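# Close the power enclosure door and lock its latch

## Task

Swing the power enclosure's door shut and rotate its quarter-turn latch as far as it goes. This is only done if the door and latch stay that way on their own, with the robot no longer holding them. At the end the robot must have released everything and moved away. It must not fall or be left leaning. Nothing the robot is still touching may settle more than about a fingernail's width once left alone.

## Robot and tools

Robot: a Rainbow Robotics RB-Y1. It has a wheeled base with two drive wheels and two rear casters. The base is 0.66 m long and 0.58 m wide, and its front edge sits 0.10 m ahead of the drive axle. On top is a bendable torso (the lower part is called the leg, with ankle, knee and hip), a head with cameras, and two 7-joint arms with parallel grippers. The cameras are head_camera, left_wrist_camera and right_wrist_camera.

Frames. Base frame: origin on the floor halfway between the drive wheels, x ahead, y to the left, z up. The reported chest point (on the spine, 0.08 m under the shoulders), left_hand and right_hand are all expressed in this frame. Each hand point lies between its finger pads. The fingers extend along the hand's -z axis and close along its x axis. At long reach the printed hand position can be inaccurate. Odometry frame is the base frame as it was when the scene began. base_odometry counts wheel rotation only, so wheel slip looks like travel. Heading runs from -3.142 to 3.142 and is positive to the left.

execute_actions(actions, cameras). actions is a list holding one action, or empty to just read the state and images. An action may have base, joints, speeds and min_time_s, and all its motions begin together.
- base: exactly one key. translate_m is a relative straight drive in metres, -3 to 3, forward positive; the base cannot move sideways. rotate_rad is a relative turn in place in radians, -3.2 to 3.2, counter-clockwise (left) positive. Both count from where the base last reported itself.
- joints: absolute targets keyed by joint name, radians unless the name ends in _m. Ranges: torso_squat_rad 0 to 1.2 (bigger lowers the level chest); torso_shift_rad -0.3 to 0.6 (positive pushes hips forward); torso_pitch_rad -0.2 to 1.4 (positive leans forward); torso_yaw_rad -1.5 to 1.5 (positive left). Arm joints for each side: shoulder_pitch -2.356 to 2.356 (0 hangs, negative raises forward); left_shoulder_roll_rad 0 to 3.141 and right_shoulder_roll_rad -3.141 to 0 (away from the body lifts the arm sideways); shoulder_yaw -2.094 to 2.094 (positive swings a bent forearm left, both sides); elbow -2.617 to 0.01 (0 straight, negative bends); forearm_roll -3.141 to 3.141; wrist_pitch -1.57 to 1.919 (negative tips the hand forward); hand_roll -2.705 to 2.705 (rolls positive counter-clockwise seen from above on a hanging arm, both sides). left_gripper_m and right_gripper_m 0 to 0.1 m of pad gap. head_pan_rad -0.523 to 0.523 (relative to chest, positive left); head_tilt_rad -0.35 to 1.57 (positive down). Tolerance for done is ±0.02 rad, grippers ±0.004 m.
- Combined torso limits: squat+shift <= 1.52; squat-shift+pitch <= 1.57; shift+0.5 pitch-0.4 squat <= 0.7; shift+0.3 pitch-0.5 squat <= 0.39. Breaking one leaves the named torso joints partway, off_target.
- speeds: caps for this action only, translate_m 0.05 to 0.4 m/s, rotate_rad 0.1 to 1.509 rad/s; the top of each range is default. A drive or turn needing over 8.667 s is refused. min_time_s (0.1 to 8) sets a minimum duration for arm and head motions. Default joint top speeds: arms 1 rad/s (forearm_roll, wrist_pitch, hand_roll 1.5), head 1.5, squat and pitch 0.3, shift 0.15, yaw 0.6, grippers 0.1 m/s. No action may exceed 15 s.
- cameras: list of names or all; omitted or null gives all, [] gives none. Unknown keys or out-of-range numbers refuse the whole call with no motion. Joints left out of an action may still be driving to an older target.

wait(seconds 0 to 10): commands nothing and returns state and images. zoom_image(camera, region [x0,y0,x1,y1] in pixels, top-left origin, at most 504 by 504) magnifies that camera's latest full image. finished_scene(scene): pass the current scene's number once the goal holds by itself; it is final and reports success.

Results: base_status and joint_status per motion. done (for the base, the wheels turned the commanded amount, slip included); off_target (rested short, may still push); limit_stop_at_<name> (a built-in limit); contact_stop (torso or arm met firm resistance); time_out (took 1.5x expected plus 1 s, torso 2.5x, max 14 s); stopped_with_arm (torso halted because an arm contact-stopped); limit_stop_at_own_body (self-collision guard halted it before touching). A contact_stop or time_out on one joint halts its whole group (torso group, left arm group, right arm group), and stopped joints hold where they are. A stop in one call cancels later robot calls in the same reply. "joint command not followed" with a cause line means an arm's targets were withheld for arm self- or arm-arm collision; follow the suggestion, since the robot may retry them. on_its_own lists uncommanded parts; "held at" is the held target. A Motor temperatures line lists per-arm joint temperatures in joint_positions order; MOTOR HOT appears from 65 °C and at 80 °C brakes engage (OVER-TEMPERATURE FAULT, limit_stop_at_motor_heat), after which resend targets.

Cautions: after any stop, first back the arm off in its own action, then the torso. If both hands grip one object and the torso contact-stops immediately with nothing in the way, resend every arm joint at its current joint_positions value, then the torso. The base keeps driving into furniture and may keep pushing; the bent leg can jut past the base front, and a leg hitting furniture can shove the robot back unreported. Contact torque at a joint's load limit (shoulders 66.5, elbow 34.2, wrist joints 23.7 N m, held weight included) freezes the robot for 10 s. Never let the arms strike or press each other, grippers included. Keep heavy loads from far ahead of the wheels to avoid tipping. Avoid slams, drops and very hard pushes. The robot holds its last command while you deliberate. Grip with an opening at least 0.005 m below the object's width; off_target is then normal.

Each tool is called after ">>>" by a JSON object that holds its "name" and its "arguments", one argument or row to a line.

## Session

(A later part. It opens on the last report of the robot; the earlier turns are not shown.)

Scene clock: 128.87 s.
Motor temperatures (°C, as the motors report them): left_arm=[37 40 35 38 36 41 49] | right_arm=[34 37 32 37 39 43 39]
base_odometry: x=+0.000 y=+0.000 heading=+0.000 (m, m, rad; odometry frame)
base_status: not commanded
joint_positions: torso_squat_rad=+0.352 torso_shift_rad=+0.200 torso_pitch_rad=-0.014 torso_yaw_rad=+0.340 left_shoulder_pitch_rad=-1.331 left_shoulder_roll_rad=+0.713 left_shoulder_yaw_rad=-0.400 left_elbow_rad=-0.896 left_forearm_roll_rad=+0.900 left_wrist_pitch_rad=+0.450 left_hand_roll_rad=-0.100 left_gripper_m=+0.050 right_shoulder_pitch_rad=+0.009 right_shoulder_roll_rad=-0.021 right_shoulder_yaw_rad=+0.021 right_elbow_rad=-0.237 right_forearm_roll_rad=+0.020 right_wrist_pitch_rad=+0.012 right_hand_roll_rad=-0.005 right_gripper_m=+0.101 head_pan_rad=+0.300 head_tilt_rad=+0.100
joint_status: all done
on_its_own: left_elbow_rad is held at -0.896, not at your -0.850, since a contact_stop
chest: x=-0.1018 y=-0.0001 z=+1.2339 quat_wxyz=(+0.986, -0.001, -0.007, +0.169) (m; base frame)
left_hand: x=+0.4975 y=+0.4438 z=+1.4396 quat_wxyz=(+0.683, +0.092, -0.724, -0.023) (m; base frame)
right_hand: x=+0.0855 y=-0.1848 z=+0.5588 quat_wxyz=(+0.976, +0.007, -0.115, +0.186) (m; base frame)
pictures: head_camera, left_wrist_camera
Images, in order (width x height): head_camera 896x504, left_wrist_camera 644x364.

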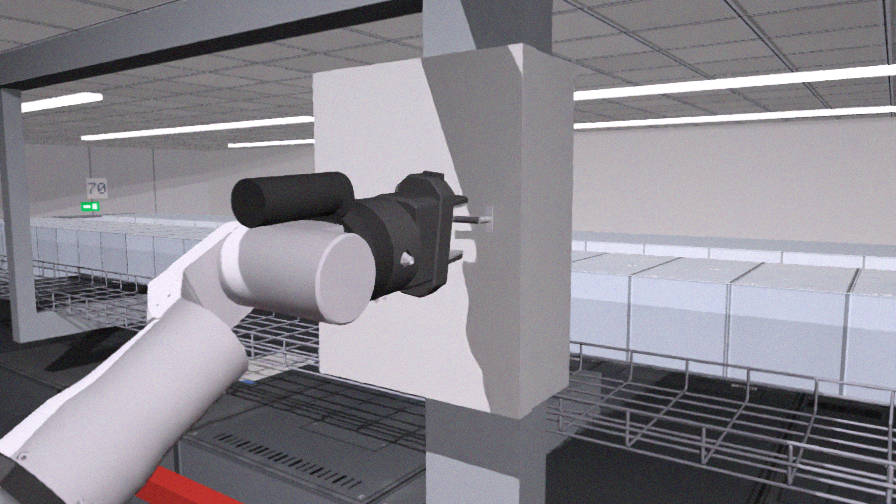

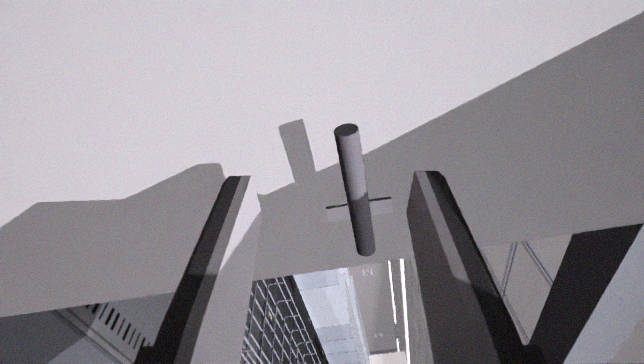

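>>> {"name": "execute_actions", "arguments": {
  "actions": [
    {"joints": {"left_gripper_m": 0.0}}
  ],
  "cameras": []
}}

>>> {"name": "execute_actions", "arguments": {
  "actions": [
    {"joints": {"left_hand_roll_rad": 0.5}, "min_time_s": 1}
  ],
  "cameras": ["head_camera","left_wrist_camera"]
}}

Scene clock: 131.53 s.
Motor temperatures (°C, as the motors report them): left_arm=[37 40 35 38 36 41 49] | right_arm=[34 37 32 37 39 43 39]
base_odometry: x=+0.000 y=+0.000 heading=+0.000 (m, m, rad; odometry frame)
base_status: not commanded
joint_positions: torso_squat_rad=+0.352 torso_shift_rad=+0.200 torso_pitch_rad=-0.015 torso_yaw_rad=+0.340 left_shoulder_pitch_rad=-1.335 left_shoulder_roll_rad=+0.715 left_shoulder_yaw_rad=-0.398 left_elbow_rad=-0.898 left_forearm_roll_rad=+0.900 left_wrist_pitch_rad=+0.448 left_hand_roll_rad=-0.100 left_gripper_m=+0.006 right_shoulder_pitch_rad=+0.009 right_shoulder_roll_rad=-0.021 right_shoulder_yaw_rad=+0.021 right_elbow_rad=-0.237 right_forearm_roll_rad=+0.020 right_wrist_pitch_rad=+0.012 right_hand_roll_rad=-0.005 right_gripper_m=+0.101 head_pan_rad=+0.300 head_tilt_rad=+0.100
joint_status: left_gripper_m off_target (ended at +0.006, target +0.000)
on_its_own: left_elbow_rad is held at -0.896, not at your -0.850, since a contact_stop
chest: x=-0.1024 y=-0.0003 z=+1.2339 quat_wxyz=(+0.986, -0.001, -0.007, +0.169) (m; base frame)
left_hand: x=+0.4959 y=+0.4430 z=+1.4449 quat_wxyz=(+0.679, +0.092, -0.728, -0.024) (m; base frame)
right_hand: x=+0.0856 y=-0.1848 z=+0.5589 quat_wxyz=(+0.976, +0.007, -0.115, +0.186) (m; base frame)
pictures: none
No camera images: the call's "cameras" was empty. Leave "cameras" out to get every camera's image.

Scene clock: 133.00 s.
Motor temperatures (°C, as the motors report them): left_arm=[37 40 35 38 36 41 49] | right_arm=[34 37 32 37 39 43 39]
base_odometry: x=+0.000 y=+0.000 heading=+0.000 (m, m, rad; odometry frame)
base_status: not commanded
joint_positions: torso_squat_rad=+0.352 torso_shift_rad=+0.199 torso_pitch_rad=-0.016 torso_yaw_rad=+0.340 left_shoulder_pitch_rad=-1.332 left_shoulder_roll_rad=+0.714 left_shoulder_yaw_rad=-0.399 left_elbow_rad=-0.898 left_forearm_roll_rad=+0.900 left_wrist_pitch_rad=+0.450 left_hand_roll_rad=+0.500 left_gripper_m=+0.001 right_shoulder_pitch_rad=+0.009 right_shoulder_roll_rad=-0.021 right_shoulder_yaw_rad=+0.021 right_elbow_rad=-0.237 right_forearm_roll_rad=+0.020 right_wrist_pitch_rad=+0.012 right_hand_roll_rad=-0.005 right_gripper_m=+0.101 head_pan_rad=+0.300 head_tilt_rad=+0.100
joint_status: all done
on_its_own: left_elbow_rad is held at -0.896, not at your -0.850, since a contact_stop; left_gripper_m moved -0.006 to your old target +0.000
chest: x=-0.1031 y=-0.0004 z=+1.2340 quat_wxyz=(+0.986, -0.001, -0.008, +0.169) (m; base frame)
left_hand: x=+0.4951 y=+0.4436 z=+1.4428 quat_wxyz=(+0.657, -0.126, -0.721, +0.179) (m; base frame)
right_hand: x=+0.0857 y=-0.1847 z=+0.5592 quat_wxyz=(+0.976, +0.007, -0.116, +0.186) (m; base frame)
pictures: head_camera, left_wrist_camera
Images, in order (width x height): head_camera 896x504, left_wrist_camera 644x364.

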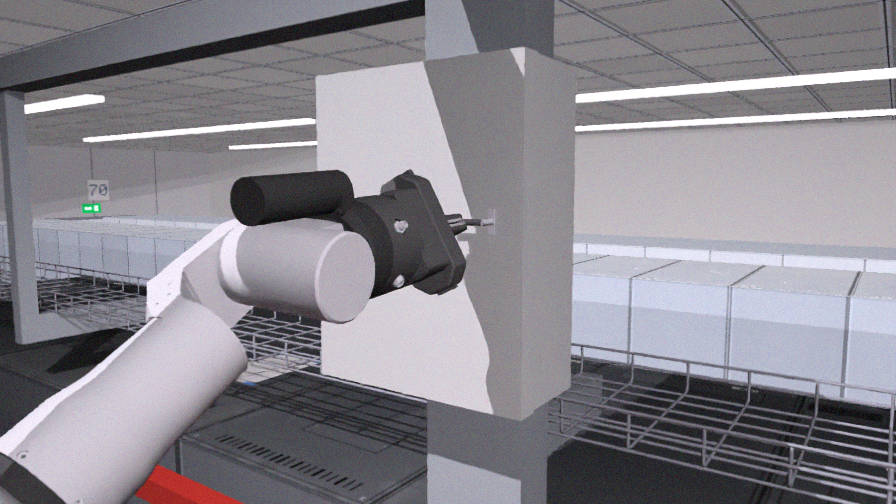

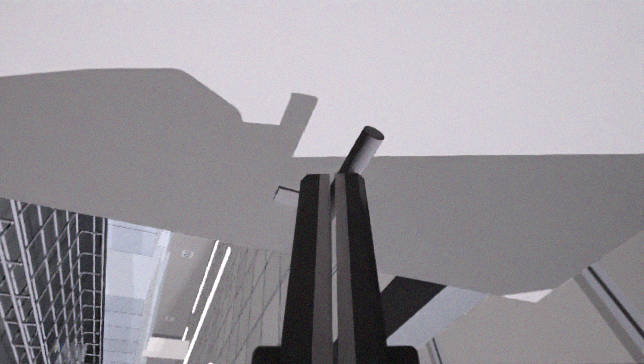

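>>> {"name": "execute_actions", "arguments": {
  "actions": [
    {"joints": {"left_gripper_m": 0.05, "left_hand_roll_rad": -0.1}}
  ],
  "cameras": []
}}

>>> {"name": "execute_actions", "arguments": {
  "actions": [
    {"joints": {"torso_shift_rad": 0.25}}
  ],
  "cameras": ["left_wrist_camera"]
}}

Scene clock: 135.47 s.
Motor temperatures (°C, as the motors report them): left_arm=[37 40 35 38 36 41 50] | right_arm=[34 37 32 37 39 43 39]
base_odometry: x=+0.000 y=+0.000 heading=+0.000 (m, m, rad; odometry frame)
base_status: not commanded
joint_positions: torso_squat_rad=+0.352 torso_shift_rad=+0.200 torso_pitch_rad=-0.014 torso_yaw_rad=+0.340 left_shoulder_pitch_rad=-1.331 left_shoulder_roll_rad=+0.714 left_shoulder_yaw_rad=-0.400 left_elbow_rad=-0.897 left_forearm_roll_rad=+0.900 left_wrist_pitch_rad=+0.450 left_hand_roll_rad=-0.100 left_gripper_m=+0.050 right_shoulder_pitch_rad=+0.009 right_shoulder_roll_rad=-0.021 right_shoulder_yaw_rad=+0.021 right_elbow_rad=-0.237 right_forearm_roll_rad=+0.020 right_wrist_pitch_rad=+0.012 right_hand_roll_rad=-0.005 right_gripper_m=+0.101 head_pan_rad=+0.300 head_tilt_rad=+0.100
joint_status: all done
on_its_own: left_elbow_rad is held at -0.896, not at your -0.850, since a contact_stop
chest: x=-0.1019 y=-0.0002 z=+1.2339 quat_wxyz=(+0.986, -0.001, -0.007, +0.169) (m; base frame)
left_hand: x=+0.4971 y=+0.4437 z=+1.4403 quat_wxyz=(+0.682, +0.092, -0.725, -0.023) (m; base frame)
right_hand: x=+0.0856 y=-0.1848 z=+0.5588 quat_wxyz=(+0.976, +0.007, -0.115, +0.186) (m; base frame)
pictures: none
No camera images: the call's "cameras" was empty. Leave "cameras" out to get every camera's image.

Scene clock: 137.00 s.
Motor temperatures (°C, as the motors report them): left_arm=[37 40 35 38 36 41 50] | right_arm=[34 37 32 37 39 43 39]
base_odometry: x=+0.000 y=+0.000 heading=+0.000 (m, m, rad; odometry frame)
base_status: not commanded
joint_positions: torso_squat_rad=+0.353 torso_shift_rad=+0.240 torso_pitch_rad=-0.022 torso_yaw_rad=+0.342 left_shoulder_pitch_rad=-1.330 left_shoulder_roll_rad=+0.714 left_shoulder_yaw_rad=-0.400 left_elbow_rad=-0.897 left_forearm_roll_rad=+0.900 left_wrist_pitch_rad=+0.450 left_hand_roll_rad=-0.100 left_gripper_m=+0.050 right_shoulder_pitch_rad=+0.009 right_shoulder_roll_rad=-0.021 right_shoulder_yaw_rad=+0.021 right_elbow_rad=-0.237 right_forearm_roll_rad=+0.020 right_wrist_pitch_rad=+0.012 right_hand_roll_rad=-0.005 right_gripper_m=+0.101 head_pan_rad=+0.300 head_tilt_rad=+0.100
joint_status: torso_shift_rad contact_stop (moved +0.040 of +0.050)
on_its_own: torso_pitch_rad is held at -0.020, not at its first target +0.002, since a contact_stop; left_elbow_rad is held at -0.896, not at your -0.850, since a contact_stop
chest: x=-0.0789 y=-0.0002 z=+1.2279 quat_wxyz=(+0.985, -0.002, -0.011, +0.170) (m; base frame)
left_hand: x=+0.5174 y=+0.4459 z=+1.4381 quat_wxyz=(+0.680, +0.093, -0.727, -0.022) (m; base frame)
right_hand: x=+0.1144 y=-0.1844 z=+0.5543 quat_wxyz=(+0.975, +0.007, -0.119, +0.187) (m; base frame)
pictures: left_wrist_camera
Images, in order (width x height): left_wrist_camera 644x364.

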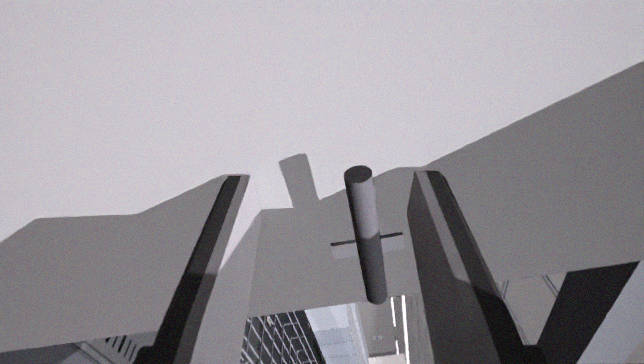

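>>> {"name": "execute_actions", "arguments": {
  "actions": [
    {"joints": {"torso_shift_rad": 0.23, "left_gripper_m": 0.0}}
  ],
  "cameras": []
}}

>>> {"name": "execute_actions", "arguments": {
  "actions": [
    {"joints": {"left_hand_roll_rad": 0.5}, "min_time_s": 1}
  ],
  "cameras": ["head_camera","left_wrist_camera"]
}}

Scene clock: 139.20 s.
Motor temperatures (°C, as the motors report them): left_arm=[37 40 35 38 36 41 49] | right_arm=[34 37 32 37 39 43 39]
base_odometry: x=+0.000 y=+0.000 heading=+0.000 (m, m, rad; odometry frame)
base_status: not commanded
joint_positions: torso_squat_rad=+0.353 torso_shift_rad=+0.229 torso_pitch_rad=-0.021 torso_yaw_rad=+0.342 left_shoulder_pitch_rad=-1.336 left_shoulder_roll_rad=+0.715 left_shoulder_yaw_rad=-0.397 left_elbow_rad=-0.898 left_forearm_roll_rad=+0.900 left_wrist_pitch_rad=+0.448 left_hand_roll_rad=-0.100 left_gripper_m=+0.007 right_shoulder_pitch_rad=+0.009 right_shoulder_roll_rad=-0.021 right_shoulder_yaw_rad=+0.021 right_elbow_rad=-0.237 right_forearm_roll_rad=+0.020 right_wrist_pitch_rad=+0.012 right_hand_roll_rad=-0.005 right_gripper_m=+0.101 head_pan_rad=+0.300 head_tilt_rad=+0.100
joint_status: left_gripper_m off_target (ended at +0.007, target +0.000); the others done
on_its_own: torso_pitch_rad is held at -0.020, not at its first target +0.002, since a contact_stop; left_elbow_rad is held at -0.896, not at your -0.850, since a contact_stop
chest: x=-0.0852 y=-0.0003 z=+1.2295 quat_wxyz=(+0.985, -0.001, -0.011, +0.170) (m; base frame)
left_hand: x=+0.5106 y=+0.4441 z=+1.4454 quat_wxyz=(+0.676, +0.093, -0.730, -0.023) (m; base frame)
right_hand: x=+0.1075 y=-0.1844 z=+0.5557 quat_wxyz=(+0.975, +0.007, -0.119, +0.187) (m; base frame)
pictures: none
No camera images: the call's "cameras" was empty. Leave "cameras" out to get every camera's image.

Scene clock: 140.50 s.
Motor temperatures (°C, as the motors report them): left_arm=[37 40 35 38 36 41 50] | right_arm=[34 37 32 37 39 43 39]
base_odometry: x=+0.000 y=+0.000 heading=+0.000 (m, m, rad; odometry frame)
base_status: not commanded
joint_positions: torso_squat_rad=+0.353 torso_shift_rad=+0.229 torso_pitch_rad=-0.021 torso_yaw_rad=+0.342 left_shoulder_pitch_rad=-1.336 left_shoulder_roll_rad=+0.715 left_shoulder_yaw_rad=-0.398 left_elbow_rad=-0.899 left_forearm_roll_rad=+0.900 left_wrist_pitch_rad=+0.448 left_hand_roll_rad=+0.500 left_gripper_m=+0.013 right_shoulder_pitch_rad=+0.009 right_shoulder_roll_rad=-0.021 right_shoulder_yaw_rad=+0.021 right_elbow_rad=-0.237 right_forearm_roll_rad=+0.020 right_wrist_pitch_rad=+0.012 right_hand_roll_rad=-0.005 right_gripper_m=+0.101 head_pan_rad=+0.300 head_tilt_rad=+0.100
joint_status: all done
on_its_own: torso_pitch_rad is held at -0.020, not at its first target +0.002, since a contact_stop; left_elbow_rad is held at -0.896, not at your -0.850, since a contact_stop
chest: x=-0.0852 y=-0.0005 z=+1.2295 quat_wxyz=(+0.985, -0.001, -0.011, +0.170) (m; base frame)
left_hand: x=+0.5108 y=+0.4430 z=+1.4454 quat_wxyz=(+0.653, -0.127, -0.725, +0.177) (m; base frame)
right_hand: x=+0.1075 y=-0.1844 z=+0.5557 quat_wxyz=(+0.975, +0.007, -0.119, +0.186) (m; base frame)
pictures: head_camera, left_wrist_camera
Images, in order (width x height): head_camera 896x504, left_wrist_camera 644x364.

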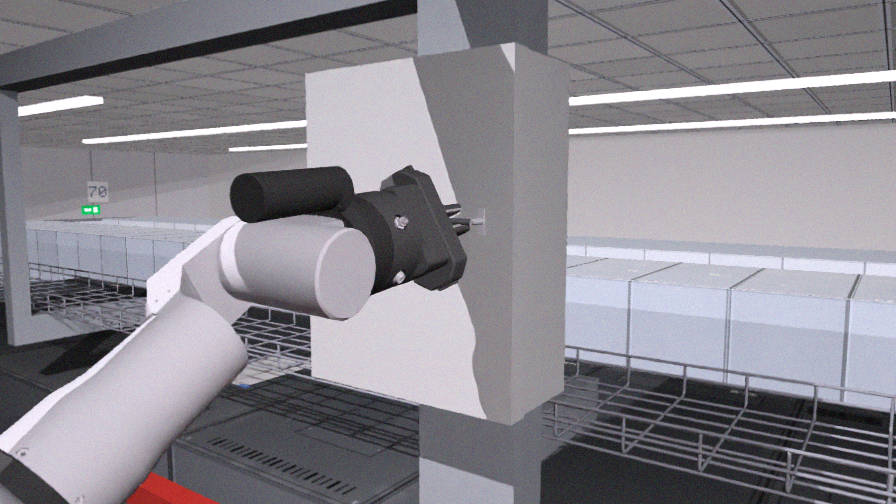

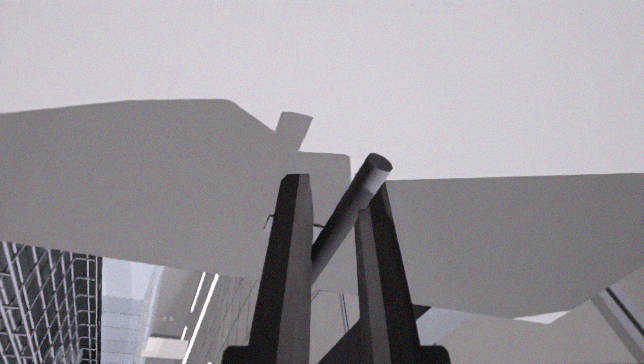

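>>> {"name": "execute_actions", "arguments": {
  "actions": [
    {"joints": {"left_hand_roll_rad": -0.7}, "min_time_s": 1.5}
  ],
  "cameras": ["head_camera","left_wrist_camera"]
}}

Scene clock: 143.53 s.
Motor temperatures (°C, as the motors report them): left_arm=[37 40 35 38 36 42 50] | right_arm=[34 37 32 37 39 43 39]
base_odometry: x=+0.000 y=+0.000 heading=+0.000 (m, m, rad; odometry frame)
base_status: not commanded
joint_positions: torso_squat_rad=+0.353 torso_shift_rad=+0.229 torso_pitch_rad=-0.021 torso_yaw_rad=+0.342 left_shoulder_pitch_rad=-1.336 left_shoulder_roll_rad=+0.716 left_shoulder_yaw_rad=-0.396 left_elbow_rad=-0.898 left_forearm_roll_rad=+0.900 left_wrist_pitch_rad=+0.448 left_hand_roll_rad=-0.699 left_gripper_m=+0.024 right_shoulder_pitch_rad=+0.009 right_shoulder_roll_rad=-0.021 right_shoulder_yaw_rad=+0.021 right_elbow_rad=-0.237 right_forearm_roll_rad=+0.020 right_wrist_pitch_rad=+0.012 right_hand_roll_rad=-0.005 right_gripper_m=+0.101 head_pan_rad=+0.300 head_tilt_rad=+0.100
joint_status: all done
on_its_own: torso_pitch_rad is held at -0.020, not at its first target +0.002, since a contact_stop; left_elbow_rad is held at -0.896, not at your -0.850, since a contact_stop
chest: x=-0.0852 y=-0.0002 z=+1.2295 quat_wxyz=(+0.985, -0.002, -0.011, +0.170) (m; base frame)
left_hand: x=+0.5102 y=+0.4453 z=+1.4458 quat_wxyz=(+0.640, +0.305, -0.670, -0.220) (m; base frame)
right_hand: x=+0.1075 y=-0.1844 z=+0.5558 quat_wxyz=(+0.975, +0.007, -0.119, +0.187) (m; base frame)
pictures: head_camera, left_wrist_camera
Images, in order (width x height): head_camera 896x504, left_wrist_camera 644x364.

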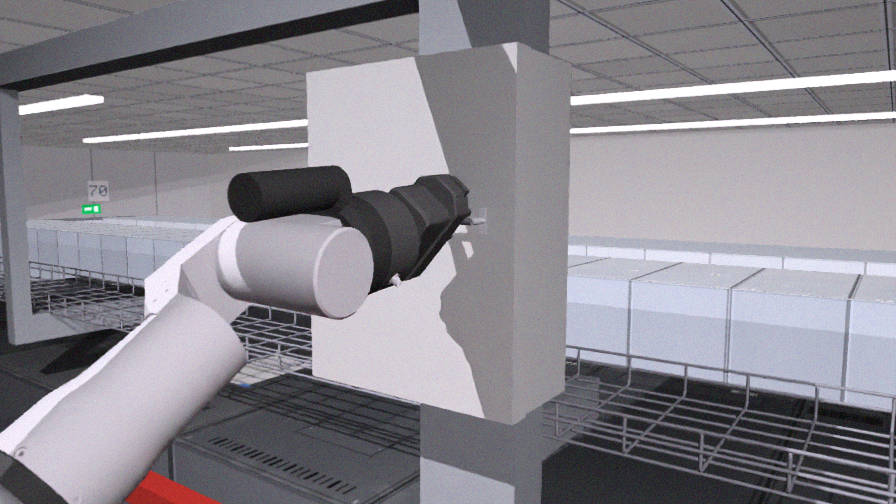

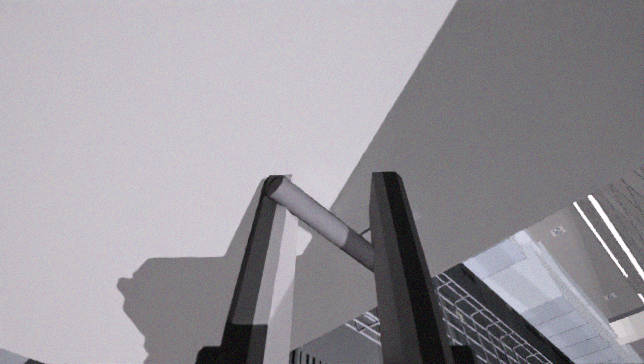

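>>> {"name": "execute_actions", "arguments": {
  "actions": [
    {"joints": {"left_gripper_m": 0.05, "left_hand_roll_rad": -0.1}}
  ],
  "cameras": []
}}

>>> {"name": "execute_actions", "arguments": {
  "actions": [
    {"joints": {"torso_shift_rad": 0.27, "left_gripper_m": 0.0}}
  ],
  "cameras": []
}}

Scene clock: 147.53 s.
Motor temperatures (°C, as the motors report them): left_arm=[37 40 35 38 36 42 50] | right_arm=[34 37 32 37 39 43 39]
base_odometry: x=+0.000 y=+0.000 heading=+0.000 (m, m, rad; odometry frame)
base_status: not commanded
joint_positions: torso_squat_rad=+0.353 torso_shift_rad=+0.230 torso_pitch_rad=-0.020 torso_yaw_rad=+0.342 left_shoulder_pitch_rad=-1.331 left_shoulder_roll_rad=+0.714 left_shoulder_yaw_rad=-0.400 left_elbow_rad=-0.897 left_forearm_roll_rad=+0.900 left_wrist_pitch_rad=+0.450 left_hand_roll_rad=-0.100 left_gripper_m=+0.050 right_shoulder_pitch_rad=+0.009 right_shoulder_roll_rad=-0.021 right_shoulder_yaw_rad=+0.021 right_elbow_rad=-0.237 right_forearm_roll_rad=+0.020 right_wrist_pitch_rad=+0.012 right_hand_roll_rad=-0.005 right_gripper_m=+0.101 head_pan_rad=+0.300 head_tilt_rad=+0.100
joint_status: all done
on_its_own: torso_pitch_rad is held at -0.020, not at its first target +0.002, since a contact_stop; left_elbow_rad is held at -0.896, not at your -0.850, since a contact_stop
chest: x=-0.0846 y=-0.0002 z=+1.2295 quat_wxyz=(+0.985, -0.002, -0.010, +0.170) (m; base frame)
left_hand: x=+0.5124 y=+0.4449 z=+1.4394 quat_wxyz=(+0.680, +0.093, -0.727, -0.022) (m; base frame)
right_hand: x=+0.1074 y=-0.1845 z=+0.5556 quat_wxyz=(+0.975, +0.007, -0.118, +0.187) (m; base frame)
pictures: none
No camera images: the call's "cameras" was empty. Leave "cameras" out to get every camera's image.

Scene clock: 148.87 s.
Motor temperatures (°C, as the motors report them): left_arm=[37 40 35 38 36 42 50] | right_arm=[34 37 32 37 39 43 39]
base_odometry: x=+0.000 y=+0.000 heading=+0.000 (m, m, rad; odometry frame)
base_status: not commanded
joint_positions: torso_squat_rad=+0.354 torso_shift_rad=+0.251 torso_pitch_rad=-0.030 torso_yaw_rad=+0.344 left_shoulder_pitch_rad=-1.334 left_shoulder_roll_rad=+0.716 left_shoulder_yaw_rad=-0.397 left_elbow_rad=-0.898 left_forearm_roll_rad=+0.900 left_wrist_pitch_rad=+0.449 left_hand_roll_rad=-0.100 left_gripper_m=+0.007 right_shoulder_pitch_rad=+0.009 right_shoulder_roll_rad=-0.021 right_shoulder_yaw_rad=+0.021 right_elbow_rad=-0.237 right_forearm_roll_rad=+0.020 right_wrist_pitch_rad=+0.012 right_hand_roll_rad=-0.005 right_gripper_m=+0.101 head_pan_rad=+0.300 head_tilt_rad=+0.100
joint_status: torso_shift_rad contact_stop (moved +0.021 of +0.040); left_gripper_m off_target (ended at +0.007, target +0.000)
on_its_own: torso_pitch_rad is held at -0.028, not at its first target +0.002, since a contact_stop; left_elbow_rad is held at -0.896, not at your -0.850, since a contact_stop
chest: x=-0.0745 y=-0.0003 z=+1.2259 quat_wxyz=(+0.985, -0.002, -0.015, +0.171) (m; base frame)
left_hand: x=+0.5182 y=+0.4464 z=+1.4460 quat_wxyz=(+0.674, +0.094, -0.732, -0.021) (m; base frame)
right_hand: x=+0.1245 y=-0.1840 z=+0.5538 quat_wxyz=(+0.974, +0.006, -0.123, +0.188) (m; base frame)
pictures: none
No camera images: the call's "cameras" was empty. Leave "cameras" out to get every camera's image.

>>> {"name": "execute_actions", "arguments": {
  "actions": [
    {"joints": {"left_hand_roll_rad": 0.5}, "min_time_s": 1}
  ],
  "cameras": ["left_wrist_camera"]
}}

Scene clock: 150.93 s.
Motor temperatures (°C, as the motors report them): left_arm=[37 40 35 38 36 42 50] | right_arm=[34 37 32 37 39 43 39]
base_odometry: x=+0.000 y=+0.000 heading=+0.000 (m, m, rad; odometry frame)
base_status: not commanded
joint_positions: torso_squat_rad=+0.354 torso_shift_rad=+0.251 torso_pitch_rad=-0.030 torso_yaw_rad=+0.344 left_shoulder_pitch_rad=-1.334 left_shoulder_roll_rad=+0.716 left_shoulder_yaw_rad=-0.398 left_elbow_rad=-0.898 left_forearm_roll_rad=+0.900 left_wrist_pitch_rad=+0.449 left_hand_roll_rad=+0.499 left_gripper_m=+0.013 right_shoulder_pitch_rad=+0.009 right_shoulder_roll_rad=-0.021 right_shoulder_yaw_rad=+0.021 right_elbow_rad=-0.237 right_forearm_roll_rad=+0.020 right_wrist_pitch_rad=+0.012 right_hand_roll_rad=-0.005 right_gripper_m=+0.101 head_pan_rad=+0.300 head_tilt_rad=+0.100
joint_status: all done
on_its_own: torso_pitch_rad is held at -0.028, not at its first target +0.002, since a contact_stop; left_elbow_rad is held at -0.896, not at your -0.850, since a contact_stop
chest: x=-0.0745 y=-0.0004 z=+1.2259 quat_wxyz=(+0.985, -0.002, -0.015, +0.171) (m; base frame)
left_hand: x=+0.5184 y=+0.4458 z=+1.4458 quat_wxyz=(+0.650, -0.126, -0.727, +0.178) (m; base frame)
right_hand: x=+0.1245 y=-0.1840 z=+0.5538 quat_wxyz=(+0.974, +0.006, -0.123, +0.188) (m; base frame)
pictures: left_wrist_camera
Images, in order (width x height): left_wrist_camera 644x364.

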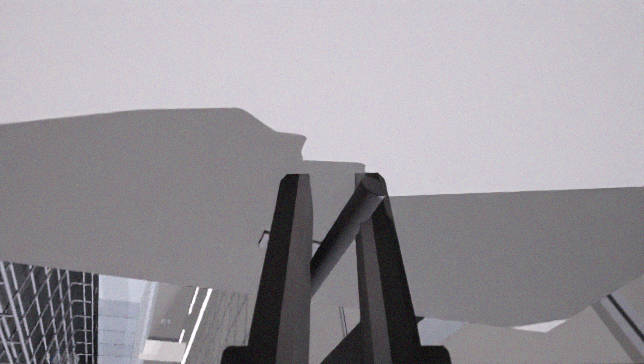

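>>> {"name": "execute_actions", "arguments": {
  "actions": [
    {"joints": {"left_hand_roll_rad": 1.2}, "min_time_s": 1}
  ],
  "cameras": ["left_wrist_camera"]
}}

Scene clock: 156.87 s.
Motor temperatures (°C, as the motors report them): left_arm=[37 40 35 38 36 42 50] | right_arm=[34 37 32 37 39 43 39]
base_odometry: x=+0.000 y=+0.000 heading=+0.001 (m, m, rad; odometry frame)
base_status: not commanded
joint_positions: torso_squat_rad=+0.354 torso_shift_rad=+0.250 torso_pitch_rad=-0.030 torso_yaw_rad=+0.345 left_shoulder_pitch_rad=-1.327 left_shoulder_roll_rad=+0.716 left_shoulder_yaw_rad=-0.400 left_elbow_rad=-0.895 left_forearm_roll_rad=+0.899 left_wrist_pitch_rad=+0.451 left_hand_roll_rad=+1.199 left_gripper_m=+0.030 right_shoulder_pitch_rad=+0.009 right_shoulder_roll_rad=-0.021 right_shoulder_yaw_rad=+0.021 right_elbow_rad=-0.237 right_forearm_roll_rad=+0.020 right_wrist_pitch_rad=+0.012 right_hand_roll_rad=-0.005 right_gripper_m=+0.101 head_pan_rad=+0.300 head_tilt_rad=+0.100
joint_status: all done
on_its_own: torso_pitch_rad is held at -0.028, not at its first target +0.002, since a contact_stop; left_elbow_rad is held at -0.896, not at your -0.850, since a contact_stop
chest: x=-0.0747 y=+0.0000 z=+1.2259 quat_wxyz=(+0.985, -0.003, -0.015, +0.172) (m; base frame)
left_hand: x=+0.5185 y=+0.4498 z=+1.4388 quat_wxyz=(+0.552, -0.364, -0.637, +0.395) (m; base frame)
right_hand: x=+0.1246 y=-0.1840 z=+0.5540 quat_wxyz=(+0.974, +0.006, -0.123, +0.188) (m; base frame)
pictures: left_wrist_camera
Images, in order (width x height): left_wrist_camera 644x364.

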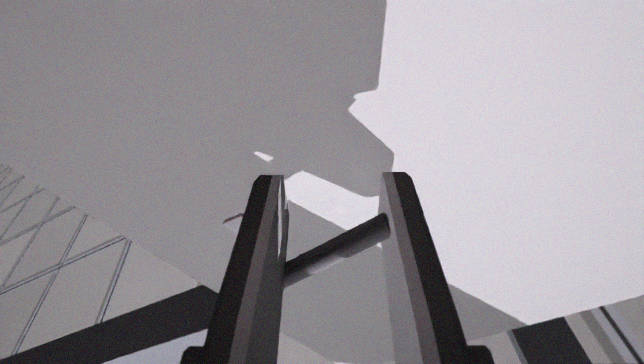

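>>> {"name": "execute_actions", "arguments": {
  "actions": [
    {"joints": {"left_gripper_m": 0.06, "left_hand_roll_rad": -0.1, "torso_shift_rad": 0.235}}
  ],
  "cameras": []
}}

>>> {"name": "execute_actions", "arguments": {
  "actions": [
    {"joints": {"torso_yaw_rad": 0.40, "torso_shift_rad": 0.25}}
  ],
  "cameras": ["left_wrist_camera"]
}}

Scene clock: 163.43 s.
Motor temperatures (°C, as the motors report them): left_arm=[37 40 35 38 36 42 50] | right_arm=[34 37 32 37 39 43 39]
base_odometry: x=+0.000 y=+0.000 heading=+0.000 (m, m, rad; odometry frame)
base_status: not commanded
joint_positions: torso_squat_rad=+0.354 torso_shift_rad=+0.235 torso_pitch_rad=-0.028 torso_yaw_rad=+0.344 left_shoulder_pitch_rad=-1.330 left_shoulder_roll_rad=+0.714 left_shoulder_yaw_rad=-0.400 left_elbow_rad=-0.896 left_forearm_roll_rad=+0.900 left_wrist_pitch_rad=+0.450 left_hand_roll_rad=-0.100 left_gripper_m=+0.060 right_shoulder_pitch_rad=+0.009 right_shoulder_roll_rad=-0.021 right_shoulder_yaw_rad=+0.021 right_elbow_rad=-0.237 right_forearm_roll_rad=+0.020 right_wrist_pitch_rad=+0.012 right_hand_roll_rad=-0.005 right_gripper_m=+0.101 head_pan_rad=+0.300 head_tilt_rad=+0.100
joint_status: all done
on_its_own: torso_pitch_rad is held at -0.028, not at its first target +0.002, since a contact_stop; left_elbow_rad is held at -0.896, not at your -0.850, since a contact_stop
chest: x=-0.0838 y=-0.0001 z=+1.2284 quat_wxyz=(+0.985, -0.002, -0.014, +0.171) (m; base frame)
left_hand: x=+0.5107 y=+0.4464 z=+1.4422 quat_wxyz=(+0.678, +0.093, -0.729, -0.021) (m; base frame)
right_hand: x=+0.1136 y=-0.1842 z=+0.5560 quat_wxyz=(+0.975, +0.006, -0.122, +0.188) (m; base frame)
pictures: none
No camera images: the call's "cameras" was empty. Leave "cameras" out to get every camera's image.

Scene clock: 164.17 s.
Motor temperatures (°C, as the motors report them): left_arm=[37 40 35 38 36 42 50] | right_arm=[34 37 32 37 39 43 39]
base_odometry: x=+0.000 y=+0.000 heading=+0.000 (m, m, rad; odometry frame)
base_status: not commanded
joint_positions: torso_squat_rad=+0.354 torso_shift_rad=+0.250 torso_pitch_rad=-0.028 torso_yaw_rad=+0.400 left_shoulder_pitch_rad=-1.330 left_shoulder_roll_rad=+0.713 left_shoulder_yaw_rad=-0.400 left_elbow_rad=-0.896 left_forearm_roll_rad=+0.900 left_wrist_pitch_rad=+0.450 left_hand_roll_rad=-0.100 left_gripper_m=+0.060 right_shoulder_pitch_rad=+0.009 right_shoulder_roll_rad=-0.021 right_shoulder_yaw_rad=+0.021 right_elbow_rad=-0.237 right_forearm_roll_rad=+0.020 right_wrist_pitch_rad=+0.012 right_hand_roll_rad=-0.005 right_gripper_m=+0.101 head_pan_rad=+0.300 head_tilt_rad=+0.100
joint_status: all done
on_its_own: torso_pitch_rad is held at -0.028, not at its first target +0.002, since a contact_stop; left_elbow_rad is held at -0.896, not at your -0.850, since a contact_stop
chest: x=-0.0741 y=-0.0001 z=+1.2261 quat_wxyz=(+0.980, -0.003, -0.014, +0.199) (m; base frame)
left_hand: x=+0.4945 y=+0.4793 z=+1.4389 quat_wxyz=(+0.678, +0.113, -0.726, -0.001) (m; base frame)
right_hand: x=+0.1332 y=-0.1738 z=+0.5539 quat_wxyz=(+0.969, +0.009, -0.121, +0.215) (m; base frame)
pictures: left_wrist_camera
Images, in order (width x height): left_wrist_camera 644x364.

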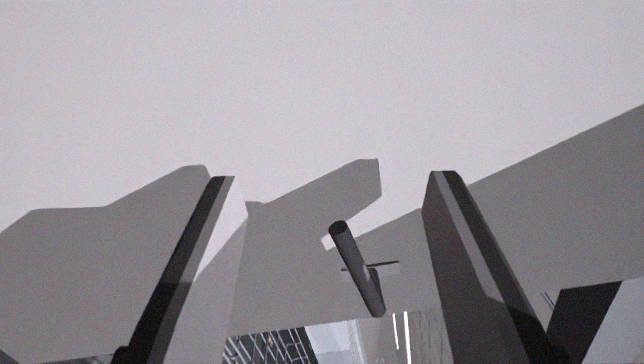

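>>> {"name": "execute_actions", "arguments": {
  "actions": [
    {"joints": {"torso_shift_rad": 0.28}}
  ],
  "cameras": []
}}

>>> {"name": "execute_actions", "arguments": {
  "actions": [
    {"joints": {"left_gripper_m": 0.0}}
  ],
  "cameras": []
}}

>>> {"name": "execute_actions", "arguments": {
  "actions": [
    {"joints": {"torso_squat_rad": 0.45}}
  ],
  "cameras": ["left_wrist_camera", "head_camera"]
}}

Scene clock: 167.03 s.
Motor temperatures (°C, as the motors report them): left_arm=[37 40 36 38 36 42 50] | right_arm=[34 37 32 37 39 43 39]
base_odometry: x=+0.000 y=+0.000 heading=+0.000 (m, m, rad; odometry frame)
base_status: not commanded
joint_positions: torso_squat_rad=+0.354 torso_shift_rad=+0.280 torso_pitch_rad=-0.028 torso_yaw_rad=+0.400 left_shoulder_pitch_rad=-1.330 left_shoulder_roll_rad=+0.713 left_shoulder_yaw_rad=-0.400 left_elbow_rad=-0.896 left_forearm_roll_rad=+0.900 left_wrist_pitch_rad=+0.450 left_hand_roll_rad=-0.100 left_gripper_m=+0.060 right_shoulder_pitch_rad=+0.009 right_shoulder_roll_rad=-0.021 right_shoulder_yaw_rad=+0.021 right_elbow_rad=-0.237 right_forearm_roll_rad=+0.020 right_wrist_pitch_rad=+0.012 right_hand_roll_rad=-0.005 right_gripper_m=+0.101 head_pan_rad=+0.300 head_tilt_rad=+0.100
joint_status: all done
on_its_own: torso_pitch_rad is held at -0.028, not at its first target +0.002, since a contact_stop; left_elbow_rad is held at -0.896, not at your -0.850, since a contact_stop
chest: x=-0.0551 y=-0.0001 z=+1.2209 quat_wxyz=(+0.980, -0.003, -0.014, +0.199) (m; base frame)
left_hand: x=+0.5136 y=+0.4793 z=+1.4338 quat_wxyz=(+0.678, +0.113, -0.726, -0.001) (m; base frame)
right_hand: x=+0.1522 y=-0.1738 z=+0.5487 quat_wxyz=(+0.969, +0.009, -0.121, +0.215) (m; base frame)
pictures: none
No camera images: the call's "cameras" was empty. Leave "cameras" out to get every camera's image.

Scene clock: 168.13 s.
Motor temperatures (°C, as the motors report them): left_arm=[37 40 36 38 36 42 50] | right_arm=[34 37 32 37 39 43 39]
base_odometry: x=+0.000 y=+0.000 heading=+0.000 (m, m, rad; odometry frame)
base_status: not commanded
joint_positions: torso_squat_rad=+0.354 torso_shift_rad=+0.280 torso_pitch_rad=-0.029 torso_yaw_rad=+0.400 left_shoulder_pitch_rad=-1.335 left_shoulder_roll_rad=+0.715 left_shoulder_yaw_rad=-0.398 left_elbow_rad=-0.898 left_forearm_roll_rad=+0.900 left_wrist_pitch_rad=+0.448 left_hand_roll_rad=-0.100 left_gripper_m=+0.003 right_shoulder_pitch_rad=+0.009 right_shoulder_roll_rad=-0.021 right_shoulder_yaw_rad=+0.021 right_elbow_rad=-0.237 right_forearm_roll_rad=+0.020 right_wrist_pitch_rad=+0.012 right_hand_roll_rad=-0.005 right_gripper_m=+0.101 head_pan_rad=+0.300 head_tilt_rad=+0.100
joint_status: all done
on_its_own: torso_pitch_rad is held at -0.028, not at its first target +0.002, since a contact_stop; left_elbow_rad is held at -0.896, not at your -0.850, since a contact_stop
chest: x=-0.0556 y=-0.0003 z=+1.2209 quat_wxyz=(+0.980, -0.002, -0.014, +0.199) (m; base frame)
left_hand: x=+0.5120 y=+0.4783 z=+1.4393 quat_wxyz=(+0.675, +0.114, -0.729, -0.002) (m; base frame)
right_hand: x=+0.1524 y=-0.1737 z=+0.5489 quat_wxyz=(+0.969, +0.009, -0.122, +0.215) (m; base frame)
pictures: none
No camera images: the call's "cameras" was empty. Leave "cameras" out to get every camera's image.

Scene clock: 169.23 s.
Motor temperatures (°C, as the motors report them): left_arm=[37 40 36 38 36 43 50] | right_arm=[34 37 32 37 39 43 39]
base_odometry: x=+0.000 y=+0.000 heading=+0.000 (m, m, rad; odometry frame)
base_status: not commanded
joint_positions: torso_squat_rad=+0.450 torso_shift_rad=+0.279 torso_pitch_rad=-0.030 torso_yaw_rad=+0.400 left_shoulder_pitch_rad=-1.344 left_shoulder_roll_rad=+0.719 left_shoulder_yaw_rad=-0.393 left_elbow_rad=-0.900 left_forearm_roll_rad=+0.900 left_wrist_pitch_rad=+0.445 left_hand_roll_rad=-0.100 left_gripper_m=+0.019 right_shoulder_pitch_rad=+0.009 right_shoulder_roll_rad=-0.021 right_shoulder_yaw_rad=+0.021 right_elbow_rad=-0.237 right_forearm_roll_rad=+0.020 right_wrist_pitch_rad=+0.012 right_hand_roll_rad=-0.005 right_gripper_m=+0.101 head_pan_rad=+0.300 head_tilt_rad=+0.100
joint_status: all done
on_its_own: torso_pitch_rad is held at -0.028, not at its first target +0.002, since a contact_stop; left_elbow_rad is held at -0.896, not at your -0.850, since a contact_stop
chest: x=-0.0638 y=-0.0006 z=+1.1957 quat_wxyz=(+0.980, -0.002, -0.015, +0.199) (m; base frame)
left_hand: x=+0.5011 y=+0.4775 z=+1.4253 quat_wxyz=(+0.668, +0.115, -0.735, -0.003) (m; base frame)
right_hand: x=+0.1453 y=-0.1735 z=+0.5238 quat_wxyz=(+0.969, +0.009, -0.123, +0.215) (m; base frame)
pictures: head_camera, left_wrist_camera
Images, in order (width x height): head_camera 896x504, left_wrist_camera 644x364.

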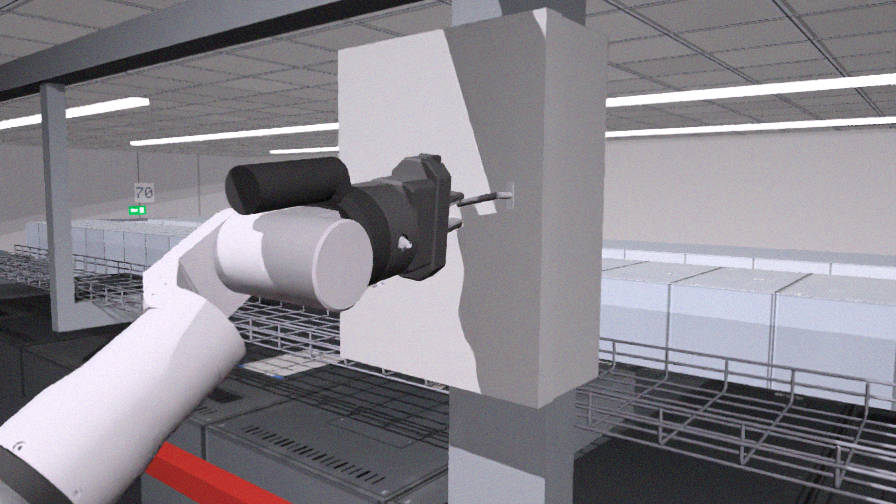

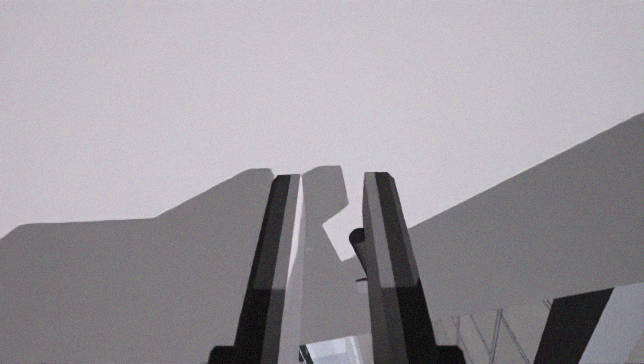

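>>> {"name": "execute_actions", "arguments": {
  "actions": [
    {"joints": {"torso_squat_rad": 0.6, "torso_yaw_rad": 0.37, "torso_shift_rad": 0.3}}
  ],
  "cameras": ["left_wrist_camera", "head_camera"]
}}

Scene clock: 172.13 s.
Motor temperatures (°C, as the motors report them): left_arm=[37 40 36 38 36 45 50] | right_arm=[34 37 32 37 39 43 39]
base_odometry: x=+0.000 y=+0.000 heading=+0.000 (m, m, rad; odometry frame)
base_status: not commanded
joint_positions: torso_squat_rad=+0.527 torso_shift_rad=+0.286 torso_pitch_rad=-0.037 torso_yaw_rad=+0.388 left_shoulder_pitch_rad=-1.343 left_shoulder_roll_rad=+0.722 left_shoulder_yaw_rad=-0.391 left_elbow_rad=-0.899 left_forearm_roll_rad=+0.899 left_wrist_pitch_rad=+0.445 left_hand_roll_rad=-0.099 left_gripper_m=+0.063 right_shoulder_pitch_rad=+0.009 right_shoulder_roll_rad=-0.021 right_shoulder_yaw_rad=+0.021 right_elbow_rad=-0.237 right_forearm_roll_rad=+0.020 right_wrist_pitch_rad=+0.012 right_hand_roll_rad=-0.005 right_gripper_m=+0.101 head_pan_rad=+0.300 head_tilt_rad=+0.100
joint_status: torso_squat_rad contact_stop (moved +0.077 of +0.150); the others done
on_its_own: torso_squat_rad is held at +0.527, not at your +0.600, since a contact_stop; torso_pitch_rad is held at -0.034, not at its first target +0.002, since a contact_stop; left_elbow_rad is held at -0.896, not at your -0.850, since a contact_stop
chest: x=-0.0688 y=-0.0004 z=+1.1701 quat_wxyz=(+0.981, -0.003, -0.018, +0.193) (m; base frame)
left_hand: x=+0.4994 y=+0.4734 z=+1.4036 quat_wxyz=(+0.665, +0.111, -0.738, -0.005) (m; base frame)
right_hand: x=+0.1426 y=-0.1758 z=+0.4996 quat_wxyz=(+0.970, +0.008, -0.126, +0.209) (m; base frame)
pictures: head_camera, left_wrist_camera
Images, in order (width x height): head_camera 896x504, left_wrist_camera 644x364.

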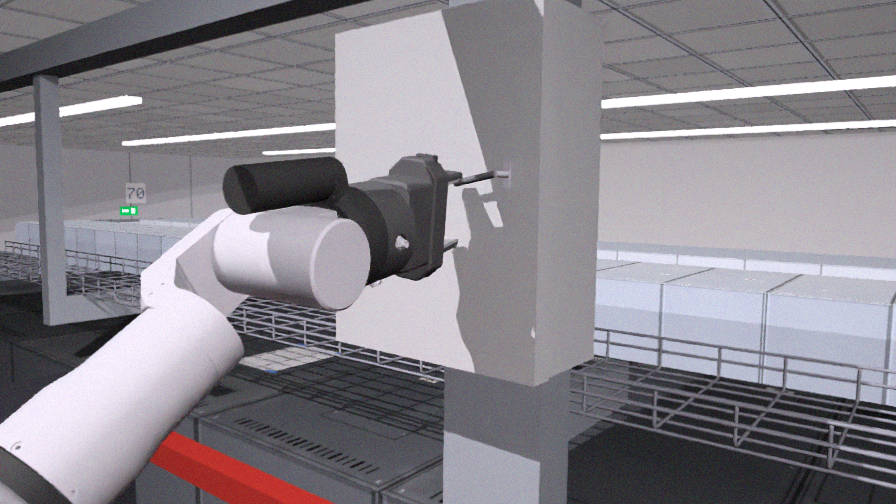

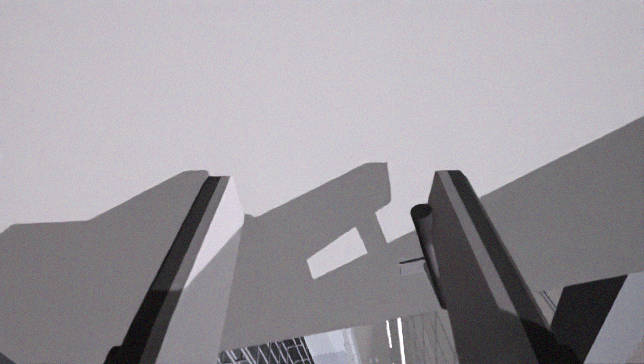

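>>> {"name": "execute_actions", "arguments": {
  "actions": [
    {"joints": {"torso_shift_rad": 0.18}}
  ],
  "cameras": []
}}

>>> {"name": "execute_actions", "arguments": {
  "actions": [
    {"joints": {"torso_squat_rad": 0.28, "left_gripper_m": 0.0, "torso_yaw_rad": 0.38}}
  ],
  "cameras": []
}}

>>> {"name": "execute_actions", "arguments": {
  "actions": [
    {"joints": {"torso_shift_rad": 0.27}}
  ],
  "cameras": ["left_wrist_camera", "head_camera"]
}}

Scene clock: 176.37 s.
Motor temperatures (°C, as the motors report them): left_arm=[38 40 36 38 36 47 50] | right_arm=[34 37 32 37 39 43 39]
base_odometry: x=+0.000 y=+0.000 heading=+0.000 (m, m, rad; odometry frame)
base_status: not commanded
joint_positions: torso_squat_rad=+0.527 torso_shift_rad=+0.180 torso_pitch_rad=-0.034 torso_yaw_rad=+0.388 left_shoulder_pitch_rad=-1.331 left_shoulder_roll_rad=+0.714 left_shoulder_yaw_rad=-0.400 left_elbow_rad=-0.897 left_forearm_roll_rad=+0.900 left_wrist_pitch_rad=+0.450 left_hand_roll_rad=-0.100 left_gripper_m=+0.000 right_shoulder_pitch_rad=+0.009 right_shoulder_roll_rad=-0.021 right_shoulder_yaw_rad=+0.021 right_elbow_rad=-0.237 right_forearm_roll_rad=+0.020 right_wrist_pitch_rad=+0.012 right_hand_roll_rad=-0.005 right_gripper_m=+0.101 head_pan_rad=+0.300 head_tilt_rad=+0.100
joint_status: all done
on_its_own: torso_squat_rad is held at +0.527, not at your +0.600, since a contact_stop; torso_pitch_rad is held at -0.034, not at its first target +0.002, since a contact_stop; left_elbow_rad is held at -0.896, not at your -0.850, since a contact_stop
chest: x=-0.1303 y=-0.0001 z=+1.1850 quat_wxyz=(+0.981, -0.003, -0.017, +0.193) (m; base frame)
left_hand: x=+0.4428 y=+0.4721 z=+1.4023 quat_wxyz=(+0.676, +0.109, -0.729, -0.006) (m; base frame)
right_hand: x=+0.0792 y=-0.1761 z=+0.5141 quat_wxyz=(+0.970, +0.007, -0.124, +0.209) (m; base frame)
pictures: none
No camera images: the call's "cameras" was empty. Leave "cameras" out to get every camera's image.

Scene clock: 177.97 s.
Motor temperatures (°C, as the motors report them): left_arm=[38 40 36 38 36 47 50] | right_arm=[34 37 32 37 39 43 39]
base_odometry: x=+0.000 y=+0.000 heading=+0.000 (m, m, rad; odometry frame)
base_status: not commanded
joint_positions: torso_squat_rad=+0.280 torso_shift_rad=+0.180 torso_pitch_rad=-0.034 torso_yaw_rad=+0.380 left_shoulder_pitch_rad=-1.331 left_shoulder_roll_rad=+0.713 left_shoulder_yaw_rad=-0.400 left_elbow_rad=-0.897 left_forearm_roll_rad=+0.900 left_wrist_pitch_rad=+0.450 left_hand_roll_rad=-0.100 left_gripper_m=+0.000 right_shoulder_pitch_rad=+0.009 right_shoulder_roll_rad=-0.021 right_shoulder_yaw_rad=+0.021 right_elbow_rad=-0.237 right_forearm_roll_rad=+0.020 right_wrist_pitch_rad=+0.012 right_hand_roll_rad=-0.005 right_gripper_m=+0.101 head_pan_rad=+0.300 head_tilt_rad=+0.100
joint_status: all done
on_its_own: torso_pitch_rad is held at -0.034, not at its first target +0.002, since a contact_stop; left_elbow_rad is held at -0.896, not at your -0.850, since a contact_stop
chest: x=-0.1180 y=-0.0002 z=+1.2516 quat_wxyz=(+0.982, -0.003, -0.017, +0.189) (m; base frame)
left_hand: x=+0.4587 y=+0.4676 z=+1.4688 quat_wxyz=(+0.676, +0.106, -0.729, -0.008) (m; base frame)
right_hand: x=+0.0899 y=-0.1775 z=+0.5806 quat_wxyz=(+0.971, +0.007, -0.124, +0.205) (m; base frame)
pictures: none
No camera images: the call's "cameras" was empty. Leave "cameras" out to get every camera's image.

Scene clock: 179.60 s.
Motor temperatures (°C, as the motors report them): left_arm=[38 40 36 38 36 47 50] | right_arm=[34 37 32 37 39 43 39]
base_odometry: x=+0.000 y=+0.000 heading=+0.000 (m, m, rad; odometry frame)
base_status: not commanded
joint_positions: torso_squat_rad=+0.280 torso_shift_rad=+0.270 torso_pitch_rad=-0.035 torso_yaw_rad=+0.380 left_shoulder_pitch_rad=-1.330 left_shoulder_roll_rad=+0.714 left_shoulder_yaw_rad=-0.399 left_elbow_rad=-0.897 left_forearm_roll_rad=+0.900 left_wrist_pitch_rad=+0.450 left_hand_roll_rad=-0.100 left_gripper_m=+0.000 right_shoulder_pitch_rad=+0.009 right_shoulder_roll_rad=-0.021 right_shoulder_yaw_rad=+0.021 right_elbow_rad=-0.237 right_forearm_roll_rad=+0.020 right_wrist_pitch_rad=+0.012 right_hand_roll_rad=-0.005 right_gripper_m=+0.101 head_pan_rad=+0.300 head_tilt_rad=+0.100
joint_status: all done
on_its_own: torso_pitch_rad is held at -0.034, not at its first target +0.002, since a contact_stop; left_elbow_rad is held at -0.896, not at your -0.850, since a contact_stop
chest: x=-0.0596 y=-0.0002 z=+1.2382 quat_wxyz=(+0.982, -0.003, -0.017, +0.189) (m; base frame)
left_hand: x=+0.5167 y=+0.4681 z=+1.4558 quat_wxyz=(+0.675, +0.107, -0.730, -0.008) (m; base frame)
right_hand: x=+0.1491 y=-0.1775 z=+0.5673 quat_wxyz=(+0.971, +0.007, -0.125, +0.205) (m; base frame)
pictures: head_camera, left_wrist_camera
Images, in order (width x height): head_camera 896x504, left_wrist_camera 644x364.

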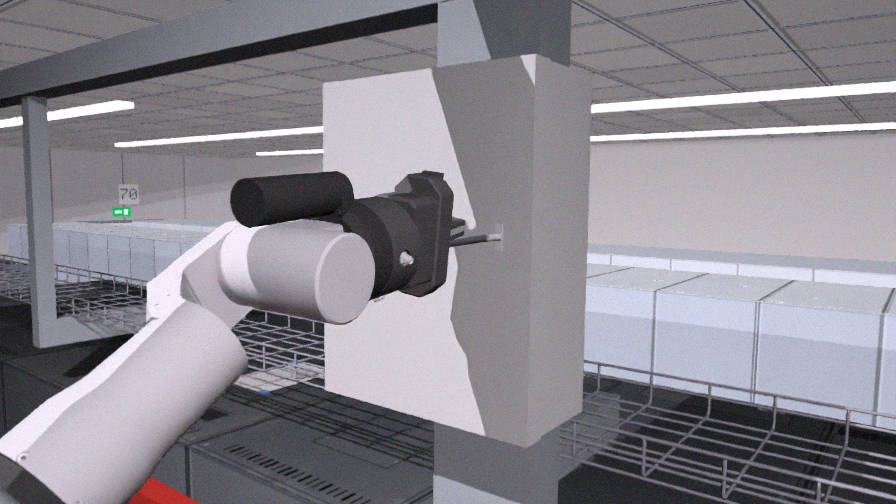

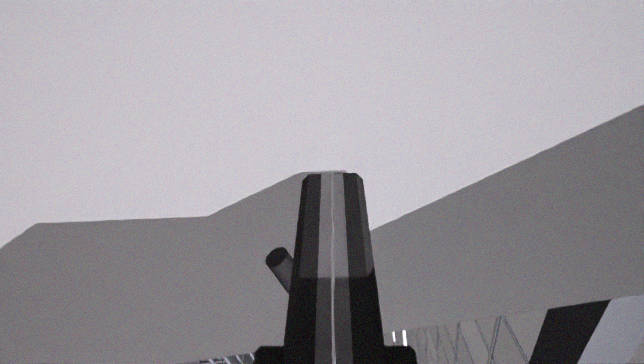

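>>> {"name": "execute_actions", "arguments": {
  "actions": [
    {"joints": {"torso_squat_rad": 0.45}}
  ],
  "cameras": ["left_wrist_camera", "head_camera"]
}}

Scene clock: 181.37 s.
Motor temperatures (°C, as the motors report them): left_arm=[37 40 36 38 36 47 50] | right_arm=[34 37 32 37 39 43 39]
base_odometry: x=+0.000 y=+0.000 heading=+0.000 (m, m, rad; odometry frame)
base_status: not commanded
joint_positions: torso_squat_rad=+0.346 torso_shift_rad=+0.268 torso_pitch_rad=-0.039 torso_yaw_rad=+0.380 left_shoulder_pitch_rad=-1.337 left_shoulder_roll_rad=+0.716 left_shoulder_yaw_rad=-0.396 left_elbow_rad=-0.898 left_forearm_roll_rad=+0.900 left_wrist_pitch_rad=+0.448 left_hand_roll_rad=-0.100 left_gripper_m=-0.001 right_shoulder_pitch_rad=+0.009 right_shoulder_roll_rad=-0.021 right_shoulder_yaw_rad=+0.021 right_elbow_rad=-0.237 right_forearm_roll_rad=+0.020 right_wrist_pitch_rad=+0.012 right_hand_roll_rad=-0.005 right_gripper_m=+0.101 head_pan_rad=+0.300 head_tilt_rad=+0.100
joint_status: torso_squat_rad contact_stop (moved +0.066 of +0.170)
on_its_own: torso_squat_rad is held at +0.346, not at your +0.450, since a contact_stop; torso_pitch_rad is held at -0.037, not at its first target +0.002, since a contact_stop; left_elbow_rad is held at -0.896, not at your -0.850, since a contact_stop
chest: x=-0.0656 y=-0.0004 z=+1.2246 quat_wxyz=(+0.982, -0.003, -0.019, +0.189) (m; base frame)
left_hand: x=+0.5084 y=+0.4670 z=+1.4515 quat_wxyz=(+0.670, +0.107, -0.735, -0.008) (m; base frame)
right_hand: x=+0.1457 y=-0.1773 z=+0.5545 quat_wxyz=(+0.970, +0.007, -0.127, +0.205) (m; base frame)
pictures: head_camera, left_wrist_camera
Images, in order (width x height): head_camera 896x504, left_wrist_camera 644x364.

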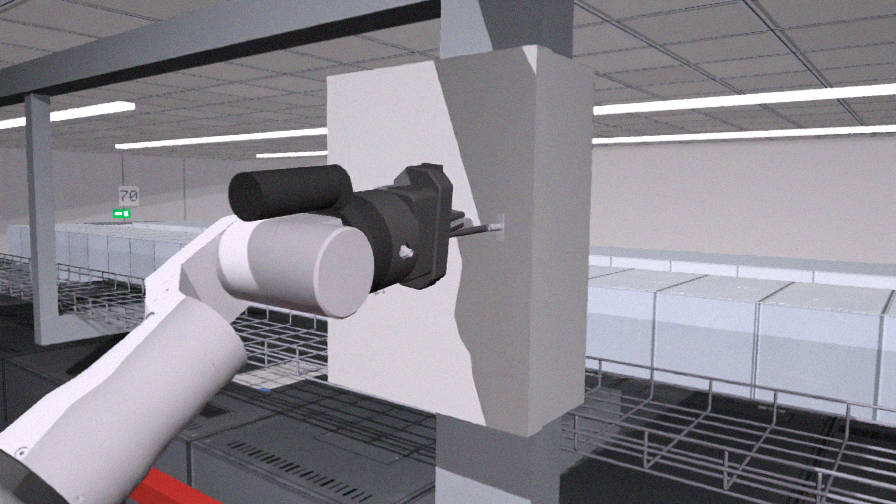

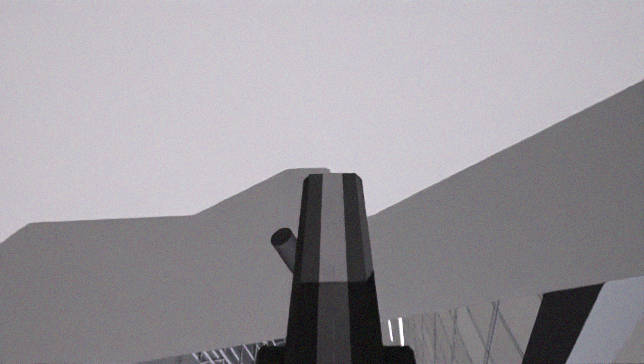

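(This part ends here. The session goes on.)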